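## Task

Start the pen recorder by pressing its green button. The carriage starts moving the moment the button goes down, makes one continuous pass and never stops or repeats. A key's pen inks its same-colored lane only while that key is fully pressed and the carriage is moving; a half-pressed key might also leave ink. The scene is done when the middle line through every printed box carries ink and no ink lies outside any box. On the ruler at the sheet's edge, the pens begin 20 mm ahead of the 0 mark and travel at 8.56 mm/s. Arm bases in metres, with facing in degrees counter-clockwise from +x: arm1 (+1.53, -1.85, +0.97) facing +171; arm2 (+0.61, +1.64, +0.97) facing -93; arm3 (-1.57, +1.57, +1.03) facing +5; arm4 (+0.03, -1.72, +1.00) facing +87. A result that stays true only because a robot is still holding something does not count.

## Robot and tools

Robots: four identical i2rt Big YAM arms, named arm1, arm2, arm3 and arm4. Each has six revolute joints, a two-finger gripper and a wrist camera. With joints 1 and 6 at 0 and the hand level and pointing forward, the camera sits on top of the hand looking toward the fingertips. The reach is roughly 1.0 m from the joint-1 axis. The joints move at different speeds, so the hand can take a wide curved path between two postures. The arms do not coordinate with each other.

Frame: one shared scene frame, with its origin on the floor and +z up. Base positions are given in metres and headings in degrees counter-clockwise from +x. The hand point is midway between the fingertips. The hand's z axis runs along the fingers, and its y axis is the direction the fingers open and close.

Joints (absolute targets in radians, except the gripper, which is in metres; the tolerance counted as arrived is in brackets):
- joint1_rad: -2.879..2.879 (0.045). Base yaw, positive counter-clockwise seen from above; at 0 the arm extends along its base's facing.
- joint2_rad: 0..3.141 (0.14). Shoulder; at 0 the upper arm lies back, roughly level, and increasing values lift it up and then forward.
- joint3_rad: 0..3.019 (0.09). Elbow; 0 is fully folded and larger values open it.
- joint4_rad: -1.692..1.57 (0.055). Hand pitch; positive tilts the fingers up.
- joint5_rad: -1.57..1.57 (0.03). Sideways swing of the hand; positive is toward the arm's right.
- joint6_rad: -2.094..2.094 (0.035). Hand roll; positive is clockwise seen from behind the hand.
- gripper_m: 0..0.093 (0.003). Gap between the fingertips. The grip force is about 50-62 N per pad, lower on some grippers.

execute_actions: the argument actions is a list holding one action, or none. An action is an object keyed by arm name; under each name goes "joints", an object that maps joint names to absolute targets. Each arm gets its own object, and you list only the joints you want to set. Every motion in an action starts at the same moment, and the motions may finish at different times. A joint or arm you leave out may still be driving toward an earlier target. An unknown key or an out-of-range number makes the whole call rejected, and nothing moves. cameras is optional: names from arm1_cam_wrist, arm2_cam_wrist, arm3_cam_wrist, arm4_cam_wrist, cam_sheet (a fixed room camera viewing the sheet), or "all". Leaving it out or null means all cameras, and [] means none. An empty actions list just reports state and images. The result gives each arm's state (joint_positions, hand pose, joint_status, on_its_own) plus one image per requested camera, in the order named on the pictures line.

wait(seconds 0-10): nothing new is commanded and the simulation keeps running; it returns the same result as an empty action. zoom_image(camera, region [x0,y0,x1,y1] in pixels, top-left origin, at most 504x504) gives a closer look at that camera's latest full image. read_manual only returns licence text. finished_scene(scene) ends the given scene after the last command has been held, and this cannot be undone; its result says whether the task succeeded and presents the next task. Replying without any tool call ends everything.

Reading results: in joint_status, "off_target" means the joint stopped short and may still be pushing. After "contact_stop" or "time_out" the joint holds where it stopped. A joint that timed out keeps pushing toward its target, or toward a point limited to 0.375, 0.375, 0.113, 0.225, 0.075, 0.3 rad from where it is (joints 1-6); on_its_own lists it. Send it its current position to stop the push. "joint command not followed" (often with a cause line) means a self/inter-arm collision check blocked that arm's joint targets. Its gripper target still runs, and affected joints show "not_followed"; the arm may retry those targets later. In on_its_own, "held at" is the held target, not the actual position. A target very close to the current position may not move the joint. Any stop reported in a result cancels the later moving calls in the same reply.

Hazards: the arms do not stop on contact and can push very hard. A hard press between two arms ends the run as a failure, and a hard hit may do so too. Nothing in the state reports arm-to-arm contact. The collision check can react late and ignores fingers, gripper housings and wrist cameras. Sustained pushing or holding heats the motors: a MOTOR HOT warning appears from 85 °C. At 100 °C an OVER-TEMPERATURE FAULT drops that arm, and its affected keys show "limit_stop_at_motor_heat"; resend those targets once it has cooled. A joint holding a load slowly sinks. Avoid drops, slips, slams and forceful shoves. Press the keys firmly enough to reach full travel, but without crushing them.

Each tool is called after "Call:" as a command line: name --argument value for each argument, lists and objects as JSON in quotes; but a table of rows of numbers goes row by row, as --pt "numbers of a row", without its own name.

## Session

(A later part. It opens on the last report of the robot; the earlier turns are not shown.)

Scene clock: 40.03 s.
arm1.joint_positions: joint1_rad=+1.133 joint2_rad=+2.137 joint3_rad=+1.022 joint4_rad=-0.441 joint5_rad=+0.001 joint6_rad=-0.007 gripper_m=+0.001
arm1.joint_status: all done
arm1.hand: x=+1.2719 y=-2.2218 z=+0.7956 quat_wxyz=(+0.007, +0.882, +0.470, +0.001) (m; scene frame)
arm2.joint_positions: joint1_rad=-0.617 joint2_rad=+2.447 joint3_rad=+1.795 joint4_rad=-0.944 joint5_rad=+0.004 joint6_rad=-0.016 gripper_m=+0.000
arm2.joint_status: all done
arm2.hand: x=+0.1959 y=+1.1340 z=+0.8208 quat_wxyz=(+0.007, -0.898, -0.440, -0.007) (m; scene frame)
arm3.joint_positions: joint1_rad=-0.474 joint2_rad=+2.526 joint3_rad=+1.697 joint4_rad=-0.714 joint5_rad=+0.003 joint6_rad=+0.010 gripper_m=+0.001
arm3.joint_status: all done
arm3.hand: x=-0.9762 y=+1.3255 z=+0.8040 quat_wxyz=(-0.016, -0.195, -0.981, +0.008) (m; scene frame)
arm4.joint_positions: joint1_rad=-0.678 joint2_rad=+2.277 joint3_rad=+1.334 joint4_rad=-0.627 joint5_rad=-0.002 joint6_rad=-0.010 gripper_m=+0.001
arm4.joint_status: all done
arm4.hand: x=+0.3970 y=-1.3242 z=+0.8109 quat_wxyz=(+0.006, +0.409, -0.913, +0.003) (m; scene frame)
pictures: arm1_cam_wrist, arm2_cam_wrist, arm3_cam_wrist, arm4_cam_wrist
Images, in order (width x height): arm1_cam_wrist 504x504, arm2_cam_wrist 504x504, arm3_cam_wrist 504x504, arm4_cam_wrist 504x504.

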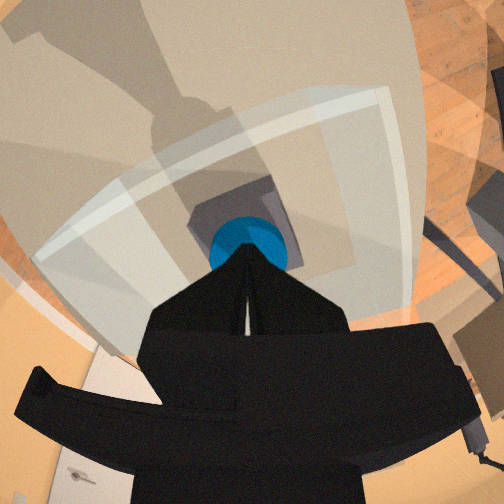

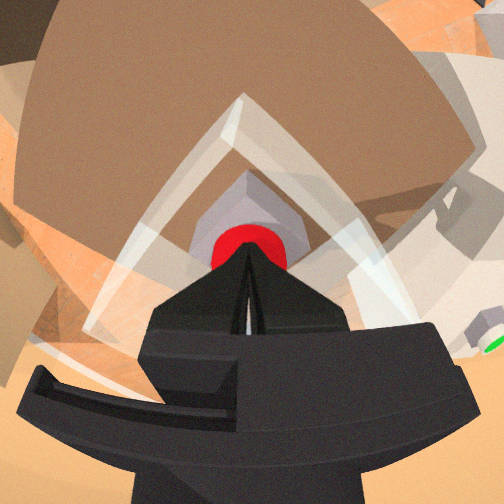

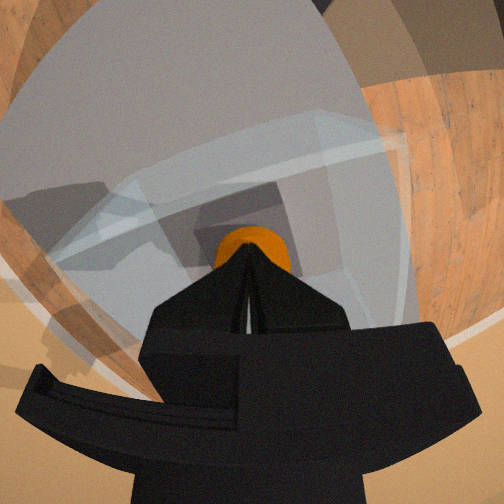

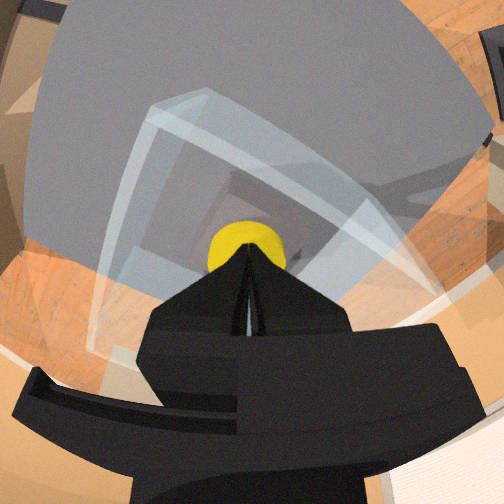

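Call:
execute_actions --actions '[{"arm1": {"joints": {"joint2_rad": 2.04, "joint4_rad": -0.475}}, "arm2": {"joints": {"joint2_rad": 2.365, "joint4_rad": -0.975}}, "arm3": {"joints": {"joint2_rad": 2.44, "joint4_rad": -0.75}}, "arm4": {"joints": {"joint2_rad": 2.19, "joint4_rad": -0.665}}}]' --cameras '["arm1_cam_wrist", "arm2_cam_wrist", "arm3_cam_wrist", "arm4_cam_wrist"]'

Scene clock: 42.30 s.
arm1.joint_positions: joint1_rad=+1.133 joint2_rad=+2.035 joint3_rad=+1.027 joint4_rad=-0.464 joint5_rad=+0.001 joint6_rad=-0.007 gripper_m=+0.001
arm1.joint_status: all done
arm1.hand: x=+1.2565 y=-2.2433 z=+0.8415 quat_wxyz=(+0.027, +0.882, +0.470, -0.036) (m; scene frame)
arm2.joint_positions: joint1_rad=-0.617 joint2_rad=+2.389 joint3_rad=+1.795 joint4_rad=-0.967 joint5_rad=+0.004 joint6_rad=-0.016 gripper_m=+0.000
arm2.joint_status: all done
arm2.hand: x=+0.1897 y=+1.1261 z=+0.8582 quat_wxyz=(-0.001, -0.898, -0.440, +0.010) (m; scene frame)
arm3.joint_positions: joint1_rad=-0.474 joint2_rad=+2.449 joint3_rad=+1.696 joint4_rad=-0.742 joint5_rad=+0.003 joint6_rad=+0.010 gripper_m=+0.001
arm3.joint_status: all done
arm3.hand: x=-0.9589 y=+1.3189 z=+0.8517 quat_wxyz=(-0.040, -0.195, -0.980, +0.012) (m; scene frame)
arm4.joint_positions: joint1_rad=-0.678 joint2_rad=+2.198 joint3_rad=+1.339 joint4_rad=-0.654 joint5_rad=-0.002 joint6_rad=-0.010 gripper_m=+0.001
arm4.joint_status: all done
arm4.hand: x=+0.4101 y=-1.3096 z=+0.8537 quat_wxyz=(-0.020, +0.409, -0.912, -0.008) (m; scene frame)
pictures: arm1_cam_wrist, arm2_cam_wrist, arm3_cam_wrist, arm4_cam_wrist
Images, in order (width x height): arm1_cam_wrist 504x504, arm2_cam_wrist 504x504, arm3_cam_wrist 504x504, arm4_cam_wrist 504x504.

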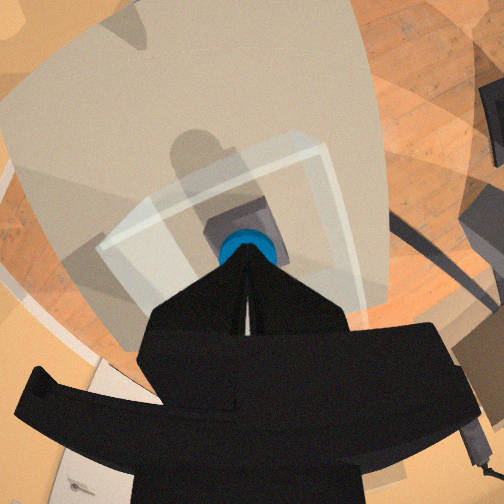

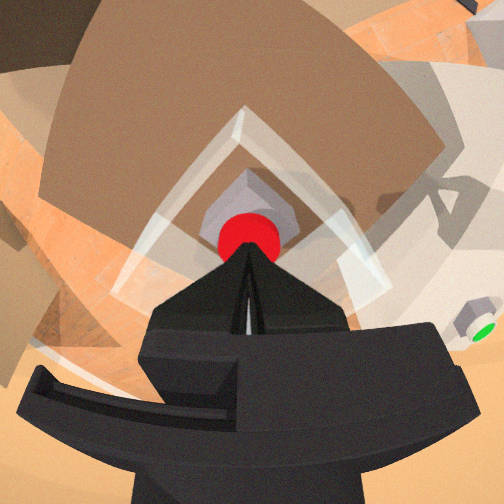

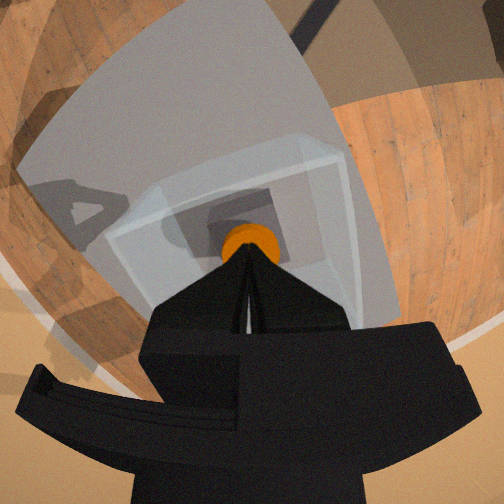

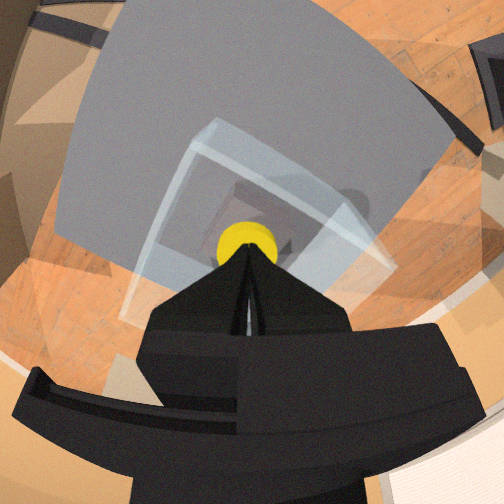

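Call:
execute_actions --actions '[{"arm1": {"joints": {"joint2_rad": 2.07, "joint4_rad": -0.50}}, "arm2": {"joints": {"joint2_rad": 2.18, "joint4_rad": -1.12}}, "arm3": {"joints": {"joint2_rad": 2.46, "joint4_rad": -0.776}}, "arm4": {"joints": {"joint2_rad": 2.215, "joint4_rad": -0.688}}}]' --cameras '[]'

Call:
execute_actions --actions '[{"arm1": {"joints": {"joint2_rad": 2.21}}, "arm2": {"joints": {"joint1_rad": -1.223, "joint3_rad": 1.555, "joint4_rad": -0.92}}, "arm3": {"joints": {"joint2_rad": 2.595}}, "arm4": {"joints": {"joint2_rad": 2.35}}}]' --cameras '["arm1_cam_wrist", "arm2_cam_wrist", "arm3_cam_wrist", "arm4_cam_wrist"]'

Call:
execute_actions --actions '[{"arm1": {"joints": {"joint2_rad": 2.07}}, "arm3": {"joints": {"joint2_rad": 2.46}}, "arm4": {"joints": {"joint2_rad": 2.215}}}]' --cameras '[]'

Scene clock: 50.97 s.
arm1.joint_positions: joint1_rad=+1.133 joint2_rad=+2.038 joint3_rad=+1.027 joint4_rad=-0.487 joint5_rad=+0.001 joint6_rad=-0.007 gripper_m=+0.001
arm1.joint_status: all done
arm1.hand: x=+1.2600 y=-2.2381 z=+0.8398 quat_wxyz=(+0.021, +0.882, +0.470, -0.025) (m; scene frame)
arm2.joint_positions: joint1_rad=-0.617 joint2_rad=+2.166 joint3_rad=+1.781 joint4_rad=-1.112 joint5_rad=+0.004 joint6_rad=-0.016 gripper_m=+0.000
arm2.joint_status: all done
arm2.hand: x=+0.1914 y=+1.1276 z=+0.9953 quat_wxyz=(-0.014, -0.897, -0.440, +0.039) (m; scene frame)
arm3.joint_positions: joint1_rad=-0.474 joint2_rad=+2.450 joint3_rad=+1.696 joint4_rad=-0.766 joint5_rad=+0.003 joint6_rad=+0.010 gripper_m=+0.001
arm3.joint_status: all done
arm3.hand: x=-0.9649 y=+1.3213 z=+0.8503 quat_wxyz=(-0.027, -0.195, -0.980, +0.010) (m; scene frame)
arm4.joint_positions: joint1_rad=-0.678 joint2_rad=+2.212 joint3_rad=+1.339 joint4_rad=-0.676 joint5_rad=-0.002 joint6_rad=-0.010 gripper_m=+0.001
arm4.joint_status: all done
arm4.hand: x=+0.4038 y=-1.3166 z=+0.8463 quat_wxyz=(-0.003, +0.409, -0.913, -0.001) (m; scene frame)
pictures: none
No camera images: the call's "cameras" was empty. Leave "cameras" out to get every camera's image.

Scene clock: 52.57 s.
arm1.joint_positions: joint1_rad=+1.133 joint2_rad=+2.141 joint3_rad=+1.037 joint4_rad=-0.489 joint5_rad=+0.001 joint6_rad=-0.007 gripper_m=+0.001
arm1.joint_status: all done
arm1.hand: x=+1.2745 y=-2.2180 z=+0.7964 quat_wxyz=(-0.001, +0.882, +0.470, +0.018) (m; scene frame)
arm2.joint_positions: joint1_rad=-1.223 joint2_rad=+2.178 joint3_rad=+1.556 joint4_rad=-0.926 joint5_rad=+0.001 joint6_rad=-0.013 gripper_m=+0.000
arm2.joint_status: all done
arm2.hand: x=+0.0212 y=+1.4701 z=+0.9120 quat_wxyz=(-0.003, -0.988, -0.151, +0.016) (m; scene frame)
arm3.joint_positions: joint1_rad=-0.474 joint2_rad=+2.530 joint3_rad=+1.711 joint4_rad=-0.769 joint5_rad=+0.003 joint6_rad=+0.010 gripper_m=+0.001
arm3.joint_status: all done
arm3.hand: x=-0.9834 y=+1.3285 z=+0.8052 quat_wxyz=(+0.006, -0.196, -0.981, +0.003) (m; scene frame)
arm4.joint_positions: joint1_rad=-0.678 joint2_rad=+2.283 joint3_rad=+1.351 joint4_rad=-0.680 joint5_rad=-0.002 joint6_rad=-0.010 gripper_m=+0.001
arm4.joint_status: all done
arm4.hand: x=+0.3933 y=-1.3282 z=+0.8120 quat_wxyz=(+0.025, +0.409, -0.912, +0.012) (m; scene frame)
pictures: arm1_cam_wrist, arm2_cam_wrist, arm3_cam_wrist, arm4_cam_wrist
Images, in order (width x height): arm1_cam_wrist 504x504, arm2_cam_wrist 504x504, arm3_cam_wrist 504x504, arm4_cam_wrist 504x504.

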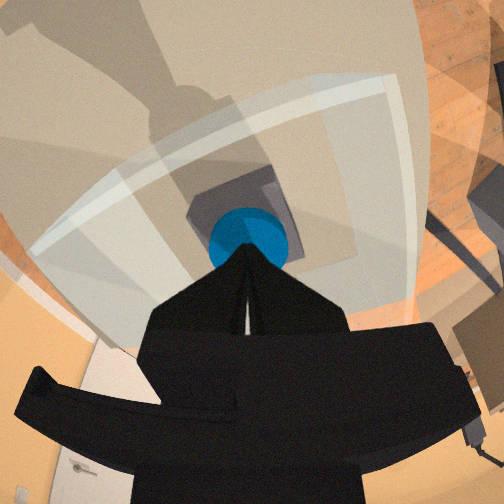

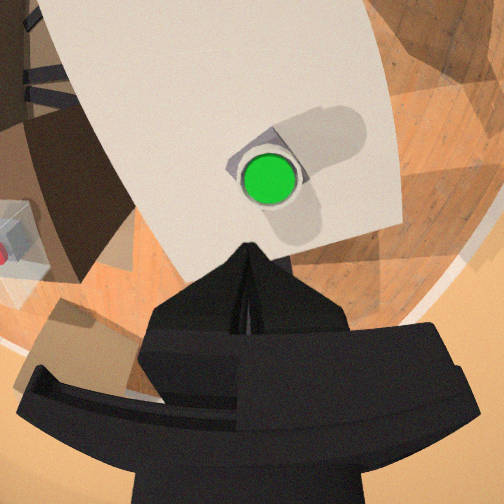

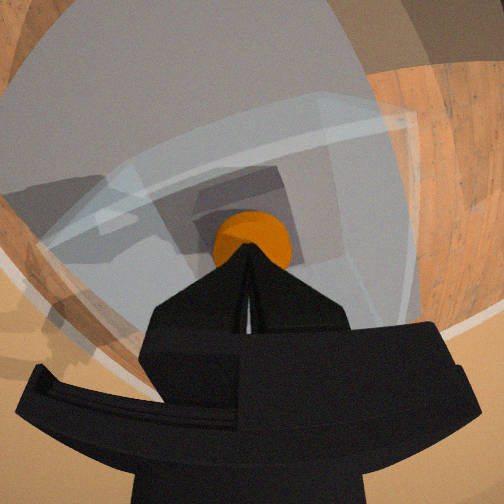

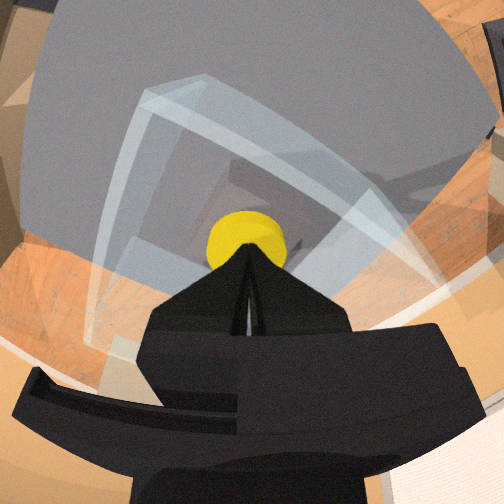

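Scene clock: 53.47 s.
arm1.joint_positions: joint1_rad=+1.133 joint2_rad=+2.072 joint3_rad=+1.030 joint4_rad=-0.491 joint5_rad=+0.001 joint6_rad=-0.007 gripper_m=+0.001
arm1.joint_status: all done
arm1.hand: x=+1.2653 y=-2.2308 z=+0.8250 quat_wxyz=(+0.013, +0.882, +0.470, -0.009) (m; scene frame)
arm2.joint_positions: joint1_rad=-1.223 joint2_rad=+2.178 joint3_rad=+1.556 joint4_rad=-0.926 joint5_rad=+0.001 joint6_rad=-0.013 gripper_m=+0.000
arm2.joint_status: not commanded
arm2.hand: x=+0.0212 y=+1.4701 z=+0.9120 quat_wxyz=(-0.003, -0.988, -0.151, +0.016) (m; scene frame)
arm3.joint_positions: joint1_rad=-0.474 joint2_rad=+2.475 joint3_rad=+1.698 joint4_rad=-0.769 joint5_rad=+0.003 joint6_rad=+0.010 gripper_m=+0.001
arm3.joint_status: all done
arm3.hand: x=-0.9717 y=+1.3240 z=+0.8356 quat_wxyz=(-0.015, -0.195, -0.981, +0.007) (m; scene frame)
arm4.joint_positions: joint1_rad=-0.678 joint2_rad=+2.229 joint3_rad=+1.342 joint4_rad=-0.680 joint5_rad=-0.002 joint6_rad=-0.010 gripper_m=+0.001
arm4.joint_status: all done
arm4.hand: x=+0.4008 y=-1.3199 z=+0.8377 quat_wxyz=(+0.005, +0.409, -0.913, +0.003) (m; scene frame)
pictures: none
No camera images: the call's "cameras" was empty. Leave "cameras" out to get every camera's image.

Call:
zoom_image --camera "arm2_cam_wrist" --region '[200, 120, 340, 260]'

Region (200, 120, 340, 260) of arm2_cam_wrist's 504x504 image, scaled by 3.600, with more detail than that image has.

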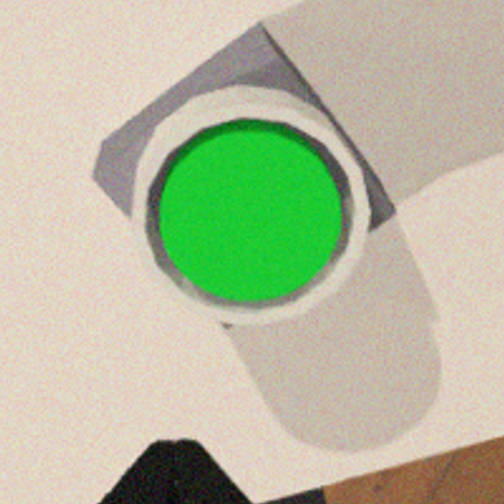

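Call:
execute_actions --actions '[{"arm2": {"joints": {"joint1_rad": -1.256, "joint2_rad": 2.265, "joint4_rad": -0.80}}, "arm1": {"joints": {"joint2_rad": 2.215}}}]' --cameras '["arm2_cam_wrist"]'

Call:
execute_actions --actions '[{"arm1": {"joints": {"joint2_rad": 2.07}}}]' --cameras '[]'

Call:
execute_actions --actions '[{"arm1": {"joints": {"joint2_rad": 2.215}}, "arm3": {"joints": {"joint2_rad": 2.595}}, "arm4": {"joints": {"joint2_rad": 2.35}}}]' --cameras '[]'

Call:
execute_actions --actions '[{"arm1": {"joints": {"joint2_rad": 2.07}}, "arm3": {"joints": {"joint2_rad": 2.46}}, "arm4": {"joints": {"joint2_rad": 2.215}}}]' --cameras '["arm2_cam_wrist"]'

Scene clock: 56.80 s.
arm1.joint_positions: joint1_rad=+1.134 joint2_rad=+2.142 joint3_rad=+1.037 joint4_rad=-0.493 joint5_rad=+0.001 joint6_rad=-0.006 gripper_m=+0.001
arm1.joint_status: all done
arm1.hand: x=+1.2750 y=-2.2176 z=+0.7963 quat_wxyz=(-0.002, +0.882, +0.470, +0.019) (m; scene frame)
arm2.joint_positions: joint1_rad=-1.248 joint2_rad=+2.263 joint3_rad=+1.550 joint4_rad=-0.810 joint5_rad=+0.001 joint6_rad=-0.013 gripper_m=+0.000
arm2.joint_status: all done
arm2.hand: x=+0.0104 y=+1.4829 z=+0.8606 quat_wxyz=(-0.004, -0.990, -0.138, +0.028) (m; scene frame)
arm3.joint_positions: joint1_rad=-0.474 joint2_rad=+2.475 joint3_rad=+1.698 joint4_rad=-0.769 joint5_rad=+0.003 joint6_rad=+0.010 gripper_m=+0.001
arm3.joint_status: not commanded
arm3.hand: x=-0.9717 y=+1.3240 z=+0.8356 quat_wxyz=(-0.015, -0.195, -0.981, +0.007) (m; scene frame)
arm4.joint_positions: joint1_rad=-0.678 joint2_rad=+2.229 joint3_rad=+1.342 joint4_rad=-0.680 joint5_rad=-0.002 joint6_rad=-0.010 gripper_m=+0.001
arm4.joint_status: not commanded
arm4.hand: x=+0.4008 y=-1.3199 z=+0.8377 quat_wxyz=(+0.005, +0.409, -0.913, +0.003) (m; scene frame)
pictures: arm2_cam_wrist
Images, in order (width x height): arm2_cam_wrist 504x504.

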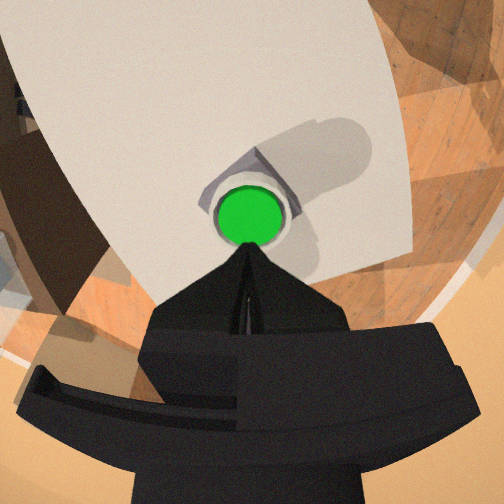

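Scene clock: 57.70 s.
arm1.joint_positions: joint1_rad=+1.134 joint2_rad=+2.073 joint3_rad=+1.030 joint4_rad=-0.493 joint5_rad=+0.001 joint6_rad=-0.006 gripper_m=+0.001
arm1.joint_status: all done
arm1.hand: x=+1.2657 y=-2.2305 z=+0.8248 quat_wxyz=(+0.012, +0.882, +0.470, -0.008) (m; scene frame)
arm2.joint_positions: joint1_rad=-1.248 joint2_rad=+2.263 joint3_rad=+1.550 joint4_rad=-0.810 joint5_rad=+0.001 joint6_rad=-0.013 gripper_m=+0.000
arm2.joint_status: not commanded
arm2.hand: x=+0.0104 y=+1.4829 z=+0.8606 quat_wxyz=(-0.004, -0.990, -0.138, +0.028) (m; scene frame)
arm3.joint_positions: joint1_rad=-0.474 joint2_rad=+2.475 joint3_rad=+1.698 joint4_rad=-0.769 joint5_rad=+0.003 joint6_rad=+0.010 gripper_m=+0.001
arm3.joint_status: not commanded
arm3.hand: x=-0.9717 y=+1.3240 z=+0.8356 quat_wxyz=(-0.015, -0.195, -0.981, +0.007) (m; scene frame)
arm4.joint_positions: joint1_rad=-0.678 joint2_rad=+2.229 joint3_rad=+1.342 joint4_rad=-0.680 joint5_rad=-0.002 joint6_rad=-0.010 gripper_m=+0.001
arm4.joint_status: not commanded
arm4.hand: x=+0.4008 y=-1.3199 z=+0.8377 quat_wxyz=(+0.005, +0.409, -0.913, +0.003) (m; scene frame)
pictures: none
No camera images: the call's "cameras" was empty. Leave "cameras" out to get every camera's image.

Scene clock: 58.63 s.
arm1.joint_positions: joint1_rad=+1.134 joint2_rad=+2.142 joint3_rad=+1.037 joint4_rad=-0.494 joint5_rad=+0.000 joint6_rad=-0.006 gripper_m=+0.001
arm1.joint_status: all done
arm1.hand: x=+1.2752 y=-2.2174 z=+0.7963 quat_wxyz=(-0.002, +0.882, +0.470, +0.019) (m; scene frame)
arm2.joint_positions: joint1_rad=-1.248 joint2_rad=+2.263 joint3_rad=+1.550 joint4_rad=-0.810 joint5_rad=+0.001 joint6_rad=-0.013 gripper_m=+0.000
arm2.joint_status: not commanded
arm2.hand: x=+0.0104 y=+1.4829 z=+0.8606 quat_wxyz=(-0.004, -0.990, -0.138, +0.028) (m; scene frame)
arm3.joint_positions: joint1_rad=-0.474 joint2_rad=+2.529 joint3_rad=+1.709 joint4_rad=-0.771 joint5_rad=+0.003 joint6_rad=+0.010 gripper_m=+0.001
arm3.joint_status: all done
arm3.hand: x=-0.9845 y=+1.3290 z=+0.8050 quat_wxyz=(+0.008, -0.196, -0.981, +0.003) (m; scene frame)
arm4.joint_positions: joint1_rad=-0.678 joint2_rad=+2.283 joint3_rad=+1.351 joint4_rad=-0.682 joint5_rad=-0.002 joint6_rad=-0.010 gripper_m=+0.001
arm4.joint_status: all done
arm4.hand: x=+0.3928 y=-1.3288 z=+0.8119 quat_wxyz=(+0.027, +0.409, -0.912, +0.012) (m; scene frame)
pictures: none
No camera images: the call's "cameras" was empty. Leave "cameras" out to get every camera's image.

Scene clock: 59.53 s.
arm1.joint_positions: joint1_rad=+1.134 joint2_rad=+2.072 joint3_rad=+1.030 joint4_rad=-0.494 joint5_rad=+0.000 joint6_rad=-0.006 gripper_m=+0.001
arm1.joint_status: all done
arm1.hand: x=+1.2659 y=-2.2304 z=+0.8250 quat_wxyz=(+0.012, +0.882, +0.470, -0.008) (m; scene frame)
arm2.joint_positions: joint1_rad=-1.248 joint2_rad=+2.263 joint3_rad=+1.550 joint4_rad=-0.810 joint5_rad=+0.001 joint6_rad=-0.013 gripper_m=+0.000
arm2.joint_status: not commanded
arm2.hand: x=+0.0104 y=+1.4829 z=+0.8606 quat_wxyz=(-0.004, -0.990, -0.138, +0.028) (m; scene frame)
arm3.joint_positions: joint1_rad=-0.474 joint2_rad=+2.475 joint3_rad=+1.698 joint4_rad=-0.771 joint5_rad=+0.003 joint6_rad=+0.010 gripper_m=+0.001
arm3.joint_status: all done
arm3.hand: x=-0.9723 y=+1.3243 z=+0.8355 quat_wxyz=(-0.013, -0.195, -0.981, +0.007) (m; scene frame)
arm4.joint_positions: joint1_rad=-0.678 joint2_rad=+2.229 joint3_rad=+1.341 joint4_rad=-0.682 joint5_rad=-0.002 joint6_rad=-0.010 gripper_m=+0.001
arm4.joint_status: all done
arm4.hand: x=+0.4003 y=-1.3205 z=+0.8376 quat_wxyz=(+0.006, +0.409, -0.913, +0.003) (m; scene frame)
pictures: arm2_cam_wrist
Images, in order (width x height): arm2_cam_wrist 504x504.

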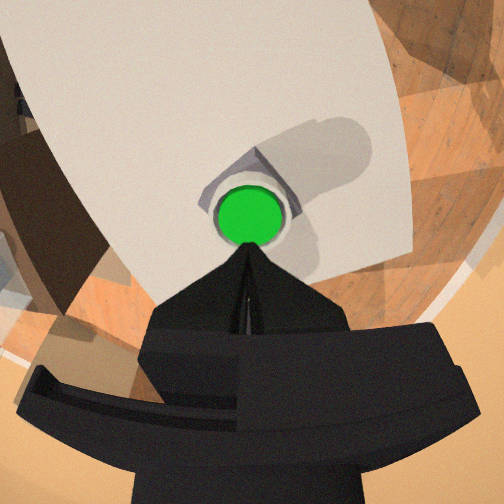

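Call:
zoom_image --camera "arm2_cam_wrist" --region '[190, 150, 310, 270]'

Region (190, 150, 310, 270) of arm2_cam_wrist's 504x504 image, scaled by 4.200, with more detail than that image has.

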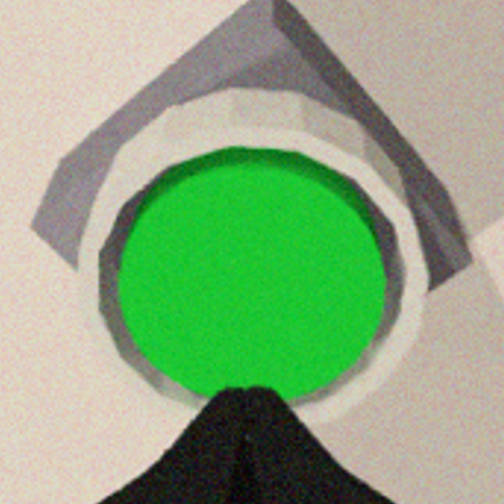

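Call:
execute_actions --actions '[{"arm1": {"joints": {"joint2_rad": 2.215}}, "arm2": {"joints": {"joint1_rad": -0.618, "joint2_rad": 2.27, "joint3_rad": 1.775, "joint4_rad": -0.96}}}]' --cameras '[]'

Call:
execute_actions --actions '[{"arm1": {"joints": {"joint2_rad": 2.07}}, "arm2": {"joints": {"joint2_rad": 2.365}}}]' --cameras '["arm2_cam_wrist"]'

Scene clock: 70.83 s.
arm1.joint_positions: joint1_rad=+1.134 joint2_rad=+2.142 joint3_rad=+1.037 joint4_rad=-0.495 joint5_rad=+0.000 joint6_rad=-0.006 gripper_m=+0.001
arm1.joint_status: all done
arm1.hand: x=+1.2754 y=-2.2171 z=+0.7963 quat_wxyz=(-0.002, +0.882, +0.470, +0.020) (m; scene frame)
arm2.joint_positions: joint1_rad=-0.627 joint2_rad=+2.267 joint3_rad=+1.761 joint4_rad=-0.952 joint5_rad=-0.002 joint6_rad=-0.013 gripper_m=+0.000
arm2.joint_status: all done
arm2.hand: x=+0.1762 y=+1.1185 z=+0.9260 quat_wxyz=(-0.025, -0.899, -0.433, +0.055) (m; scene frame)
arm3.joint_positions: joint1_rad=-0.474 joint2_rad=+2.475 joint3_rad=+1.698 joint4_rad=-0.771 joint5_rad=+0.003 joint6_rad=+0.010 gripper_m=+0.001
arm3.joint_status: not commanded
arm3.hand: x=-0.9723 y=+1.3243 z=+0.8355 quat_wxyz=(-0.013, -0.195, -0.981, +0.007) (m; scene frame)
arm4.joint_positions: joint1_rad=-0.678 joint2_rad=+2.229 joint3_rad=+1.341 joint4_rad=-0.682 joint5_rad=-0.002 joint6_rad=-0.010 gripper_m=+0.001
arm4.joint_status: not commanded
arm4.hand: x=+0.4003 y=-1.3205 z=+0.8376 quat_wxyz=(+0.006, +0.409, -0.913, +0.003) (m; scene frame)
pictures: none
No camera images: the call's "cameras" was empty. Leave "cameras" out to get every camera's image.

Scene clock: 72.10 s.
arm1.joint_positions: joint1_rad=+1.134 joint2_rad=+2.073 joint3_rad=+1.030 joint4_rad=-0.495 joint5_rad=+0.000 joint6_rad=-0.006 gripper_m=+0.001
arm1.joint_status: all done
arm1.hand: x=+1.2661 y=-2.2300 z=+0.8248 quat_wxyz=(+0.012, +0.882, +0.470, -0.007) (m; scene frame)
arm2.joint_positions: joint1_rad=-0.627 joint2_rad=+2.370 joint3_rad=+1.761 joint4_rad=-0.954 joint5_rad=-0.002 joint6_rad=-0.013 gripper_m=+0.000
arm2.joint_status: all done
arm2.hand: x=+0.1900 y=+1.1357 z=+0.8595 quat_wxyz=(-0.003, -0.901, -0.434, +0.008) (m; scene frame)
arm3.joint_positions: joint1_rad=-0.474 joint2_rad=+2.475 joint3_rad=+1.698 joint4_rad=-0.771 joint5_rad=+0.003 joint6_rad=+0.010 gripper_m=+0.001
arm3.joint_status: not commanded
arm3.hand: x=-0.9723 y=+1.3243 z=+0.8355 quat_wxyz=(-0.013, -0.195, -0.981, +0.007) (m; scene frame)
arm4.joint_positions: joint1_rad=-0.678 joint2_rad=+2.229 joint3_rad=+1.341 joint4_rad=-0.682 joint5_rad=-0.002 joint6_rad=-0.010 gripper_m=+0.001
arm4.joint_status: not commanded
arm4.hand: x=+0.4003 y=-1.3205 z=+0.8376 quat_wxyz=(+0.006, +0.409, -0.913, +0.003) (m; scene frame)
pictures: arm2_cam_wrist
Images, in order (width x height): arm2_cam_wrist 504x504.

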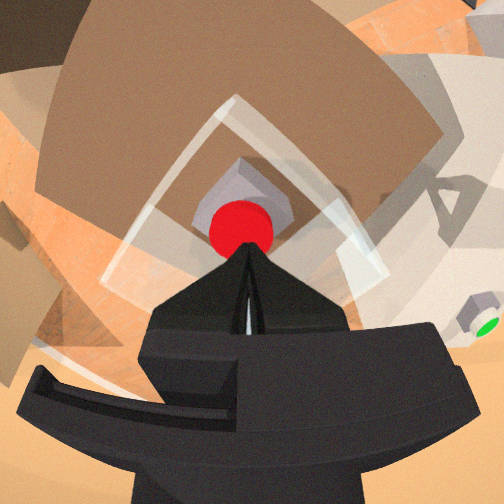

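Call:
execute_actions --actions '[{"arm2": {"joints": {"joint2_rad": 2.50}}}]' --cameras '["arm2_cam_wrist"]'

Call:
execute_actions --actions '[{"arm2": {"joints": {"joint2_rad": 2.365}}}]' --cameras '[]'

Call:
execute_actions --actions '[{"arm1": {"joints": {"joint2_rad": 2.215}}}]' --cameras '[]'

Call:
execute_actions --actions '[{"arm4": {"joints": {"joint2_rad": 2.35}}}]' --cameras '[]'

Call:
execute_actions --actions '[{"arm1": {"joints": {"joint2_rad": 2.07}}, "arm4": {"joints": {"joint2_rad": 2.215}}, "arm2": {"joints": {"joint2_rad": 2.22}}}]' --cameras '[]'

Call:
execute_actions --actions '[{"arm2": {"joints": {"joint1_rad": -1.252, "joint2_rad": 2.265, "joint3_rad": 1.555, "joint4_rad": -0.76}}}]' --cameras '["arm2_cam_wrist"]'

Scene clock: 76.10 s.
arm1.joint_positions: joint1_rad=+1.134 joint2_rad=+2.073 joint3_rad=+1.030 joint4_rad=-0.495 joint5_rad=+0.000 joint6_rad=-0.006 gripper_m=+0.001
arm1.joint_status: not commanded
arm1.hand: x=+1.2661 y=-2.2300 z=+0.8248 quat_wxyz=(+0.012, +0.882, +0.470, -0.007) (m; scene frame)
arm2.joint_positions: joint1_rad=-0.627 joint2_rad=+2.438 joint3_rad=+1.779 joint4_rad=-0.959 joint5_rad=-0.002 joint6_rad=-0.013 gripper_m=+0.000
arm2.joint_status: all done
arm2.hand: x=+0.1966 y=+1.1440 z=+0.8221 quat_wxyz=(+0.008, -0.901, -0.434, -0.017) (m; scene frame)
arm3.joint_positions: joint1_rad=-0.474 joint2_rad=+2.475 joint3_rad=+1.698 joint4_rad=-0.771 joint5_rad=+0.003 joint6_rad=+0.010 gripper_m=+0.001
arm3.joint_status: not commanded
arm3.hand: x=-0.9723 y=+1.3243 z=+0.8355 quat_wxyz=(-0.013, -0.195, -0.981, +0.007) (m; scene frame)
arm4.joint_positions: joint1_rad=-0.678 joint2_rad=+2.229 joint3_rad=+1.341 joint4_rad=-0.682 joint5_rad=-0.002 joint6_rad=-0.010 gripper_m=+0.001
arm4.joint_status: not commanded
arm4.hand: x=+0.4003 y=-1.3205 z=+0.8376 quat_wxyz=(+0.006, +0.409, -0.913, +0.003) (m; scene frame)
pictures: arm2_cam_wrist
Images, in order (width x height): arm2_cam_wrist 504x504.

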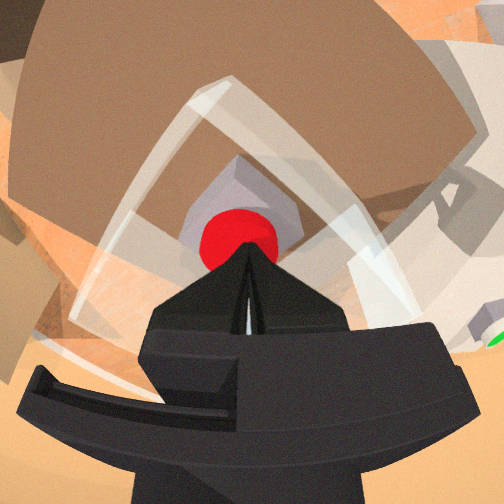

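Scene clock: 77.00 s.
arm1.joint_positions: joint1_rad=+1.134 joint2_rad=+2.073 joint3_rad=+1.030 joint4_rad=-0.495 joint5_rad=+0.000 joint6_rad=-0.006 gripper_m=+0.001
arm1.joint_status: not commanded
arm1.hand: x=+1.2661 y=-2.2300 z=+0.8248 quat_wxyz=(+0.012, +0.882, +0.470, -0.007) (m; scene frame)
arm2.joint_positions: joint1_rad=-0.627 joint2_rad=+2.391 joint3_rad=+1.776 joint4_rad=-0.959 joint5_rad=-0.002 joint6_rad=-0.013 gripper_m=+0.000
arm2.joint_status: all done
arm2.hand: x=+0.1897 y=+1.1354 z=+0.8506 quat_wxyz=(-0.001, -0.901, -0.434, +0.003) (m; scene frame)
arm3.joint_positions: joint1_rad=-0.474 joint2_rad=+2.475 joint3_rad=+1.698 joint4_rad=-0.771 joint5_rad=+0.003 joint6_rad=+0.010 gripper_m=+0.001
arm3.joint_status: not commanded
arm3.hand: x=-0.9723 y=+1.3243 z=+0.8355 quat_wxyz=(-0.013, -0.195, -0.981, +0.007) (m; scene frame)
arm4.joint_positions: joint1_rad=-0.678 joint2_rad=+2.229 joint3_rad=+1.341 joint4_rad=-0.682 joint5_rad=-0.002 joint6_rad=-0.010 gripper_m=+0.001
arm4.joint_status: not commanded
arm4.hand: x=+0.4003 y=-1.3205 z=+0.8376 quat_wxyz=(+0.006, +0.409, -0.913, +0.003) (m; scene frame)
pictures: none
No camera images: the call's "cameras" was empty. Leave "cameras" out to get every camera's image.

Scene clock: 77.80 s.
arm1.joint_positions: joint1_rad=+1.134 joint2_rad=+2.142 joint3_rad=+1.037 joint4_rad=-0.496 joint5_rad=+0.000 joint6_rad=-0.006 gripper_m=+0.001
arm1.joint_status: all done
arm1.hand: x=+1.2757 y=-2.2170 z=+0.7963 quat_wxyz=(-0.003, +0.882, +0.471, +0.021) (m; scene frame)
arm2.joint_positions: joint1_rad=-0.627 joint2_rad=+2.391 joint3_rad=+1.776 joint4_rad=-0.959 joint5_rad=-0.002 joint6_rad=-0.013 gripper_m=+0.000
arm2.joint_status: not commanded
arm2.hand: x=+0.1897 y=+1.1354 z=+0.8506 quat_wxyz=(-0.001, -0.901, -0.434, +0.003) (m; scene frame)
arm3.joint_positions: joint1_rad=-0.474 joint2_rad=+2.475 joint3_rad=+1.698 joint4_rad=-0.771 joint5_rad=+0.003 joint6_rad=+0.010 gripper_m=+0.001
arm3.joint_status: not commanded
arm3.hand: x=-0.9723 y=+1.3243 z=+0.8355 quat_wxyz=(-0.013, -0.195, -0.981, +0.007) (m; scene frame)
arm4.joint_positions: joint1_rad=-0.678 joint2_rad=+2.229 joint3_rad=+1.341 joint4_rad=-0.682 joint5_rad=-0.002 joint6_rad=-0.010 gripper_m=+0.001
arm4.joint_status: not commanded
arm4.hand: x=+0.4003 y=-1.3205 z=+0.8376 quat_wxyz=(+0.006, +0.409, -0.913, +0.003) (m; scene frame)
pictures: none
No camera images: the call's "cameras" was empty. Leave "cameras" out to get every camera's image.

Scene clock: 78.63 s.
arm1.joint_positions: joint1_rad=+1.134 joint2_rad=+2.142 joint3_rad=+1.037 joint4_rad=-0.496 joint5_rad=+0.000 joint6_rad=-0.006 gripper_m=+0.001
arm1.joint_status: not commanded
arm1.hand: x=+1.2757 y=-2.2170 z=+0.7963 quat_wxyz=(-0.003, +0.882, +0.471, +0.021) (m; scene frame)
arm2.joint_positions: joint1_rad=-0.627 joint2_rad=+2.391 joint3_rad=+1.776 joint4_rad=-0.959 joint5_rad=-0.002 joint6_rad=-0.013 gripper_m=+0.000
arm2.joint_status: not commanded
arm2.hand: x=+0.1897 y=+1.1354 z=+0.8506 quat_wxyz=(-0.001, -0.901, -0.434, +0.003) (m; scene frame)
arm3.joint_positions: joint1_rad=-0.474 joint2_rad=+2.475 joint3_rad=+1.698 joint4_rad=-0.771 joint5_rad=+0.003 joint6_rad=+0.010 gripper_m=+0.001
arm3.joint_status: not commanded
arm3.hand: x=-0.9723 y=+1.3243 z=+0.8355 quat_wxyz=(-0.013, -0.195, -0.981, +0.007) (m; scene frame)
arm4.joint_positions: joint1_rad=-0.678 joint2_rad=+2.283 joint3_rad=+1.351 joint4_rad=-0.684 joint5_rad=-0.002 joint6_rad=-0.010 gripper_m=+0.001
arm4.joint_status: all done
arm4.hand: x=+0.3926 y=-1.3291 z=+0.8120 quat_wxyz=(+0.027, +0.408, -0.912, +0.012) (m; scene frame)
pictures: none
No camera images: the call's "cameras" was empty. Leave "cameras" out to get every camera's image.

Scene clock: 79.77 s.
arm1.joint_positions: joint1_rad=+1.134 joint2_rad=+2.072 joint3_rad=+1.030 joint4_rad=-0.496 joint5_rad=+0.000 joint6_rad=-0.006 gripper_m=+0.001
arm1.joint_status: all done
arm1.hand: x=+1.2664 y=-2.2300 z=+0.8249 quat_wxyz=(+0.012, +0.882, +0.470, -0.007) (m; scene frame)
arm2.joint_positions: joint1_rad=-0.627 joint2_rad=+2.213 joint3_rad=+1.763 joint4_rad=-0.959 joint5_rad=-0.002 joint6_rad=-0.013 gripper_m=+0.000
arm2.joint_status: all done
arm2.hand: x=+0.1714 y=+1.1125 z=+0.9624 quat_wxyz=(-0.036, -0.898, -0.433, +0.077) (m; scene frame)
arm3.joint_positions: joint1_rad=-0.474 joint2_rad=+2.475 joint3_rad=+1.698 joint4_rad=-0.771 joint5_rad=+0.003 joint6_rad=+0.010 gripper_m=+0.001
arm3.joint_status: not commanded
arm3.hand: x=-0.9723 y=+1.3243 z=+0.8355 quat_wxyz=(-0.013, -0.195, -0.981, +0.007) (m; scene frame)
arm4.joint_positions: joint1_rad=-0.678 joint2_rad=+2.230 joint3_rad=+1.342 joint4_rad=-0.684 joint5_rad=-0.002 joint6_rad=-0.010 gripper_m=+0.001
arm4.joint_status: all done
arm4.hand: x=+0.3999 y=-1.3209 z=+0.8375 quat_wxyz=(+0.007, +0.409, -0.913, +0.004) (m; scene frame)
pictures: none
No camera images: the call's "cameras" was empty. Leave "cameras" out to get every camera's image.

Scene clock: 81.47 s.
arm1.joint_positions: joint1_rad=+1.134 joint2_rad=+2.072 joint3_rad=+1.030 joint4_rad=-0.496 joint5_rad=+0.000 joint6_rad=-0.006 gripper_m=+0.001
arm1.joint_status: not commanded
arm1.hand: x=+1.2664 y=-2.2300 z=+0.8249 quat_wxyz=(+0.012, +0.882, +0.470, -0.007) (m; scene frame)
arm2.joint_positions: joint1_rad=-1.249 joint2_rad=+2.271 joint3_rad=+1.554 joint4_rad=-0.765 joint5_rad=+0.001 joint6_rad=-0.012 gripper_m=+0.000
arm2.joint_status: all done
arm2.hand: x=-0.0006 y=+1.4807 z=+0.8580 quat_wxyz=(-0.007, -0.989, -0.137, +0.048) (m; scene frame)
arm3.joint_positions: joint1_rad=-0.474 joint2_rad=+2.475 joint3_rad=+1.698 joint4_rad=-0.771 joint5_rad=+0.003 joint6_rad=+0.010 gripper_m=+0.001
arm3.joint_status: not commanded
arm3.hand: x=-0.9723 y=+1.3243 z=+0.8355 quat_wxyz=(-0.013, -0.195, -0.981, +0.007) (m; scene frame)
arm4.joint_positions: joint1_rad=-0.678 joint2_rad=+2.230 joint3_rad=+1.342 joint4_rad=-0.684 joint5_rad=-0.002 joint6_rad=-0.010 gripper_m=+0.001
arm4.joint_status: not commanded
arm4.hand: x=+0.3999 y=-1.3209 z=+0.8375 quat_wxyz=(+0.007, +0.409, -0.913, +0.004) (m; scene frame)
pictures: arm2_cam_wrist
Images, in order (width x height): arm2_cam_wrist 504x504.

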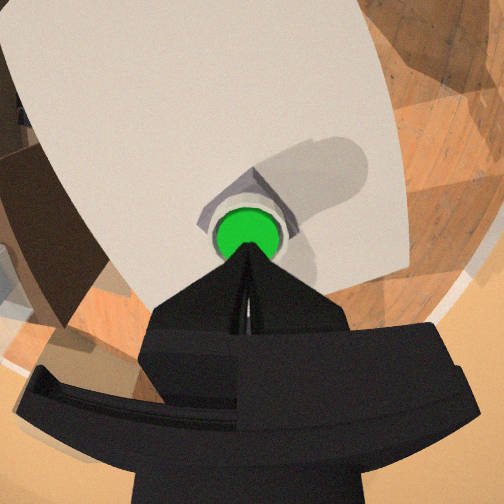

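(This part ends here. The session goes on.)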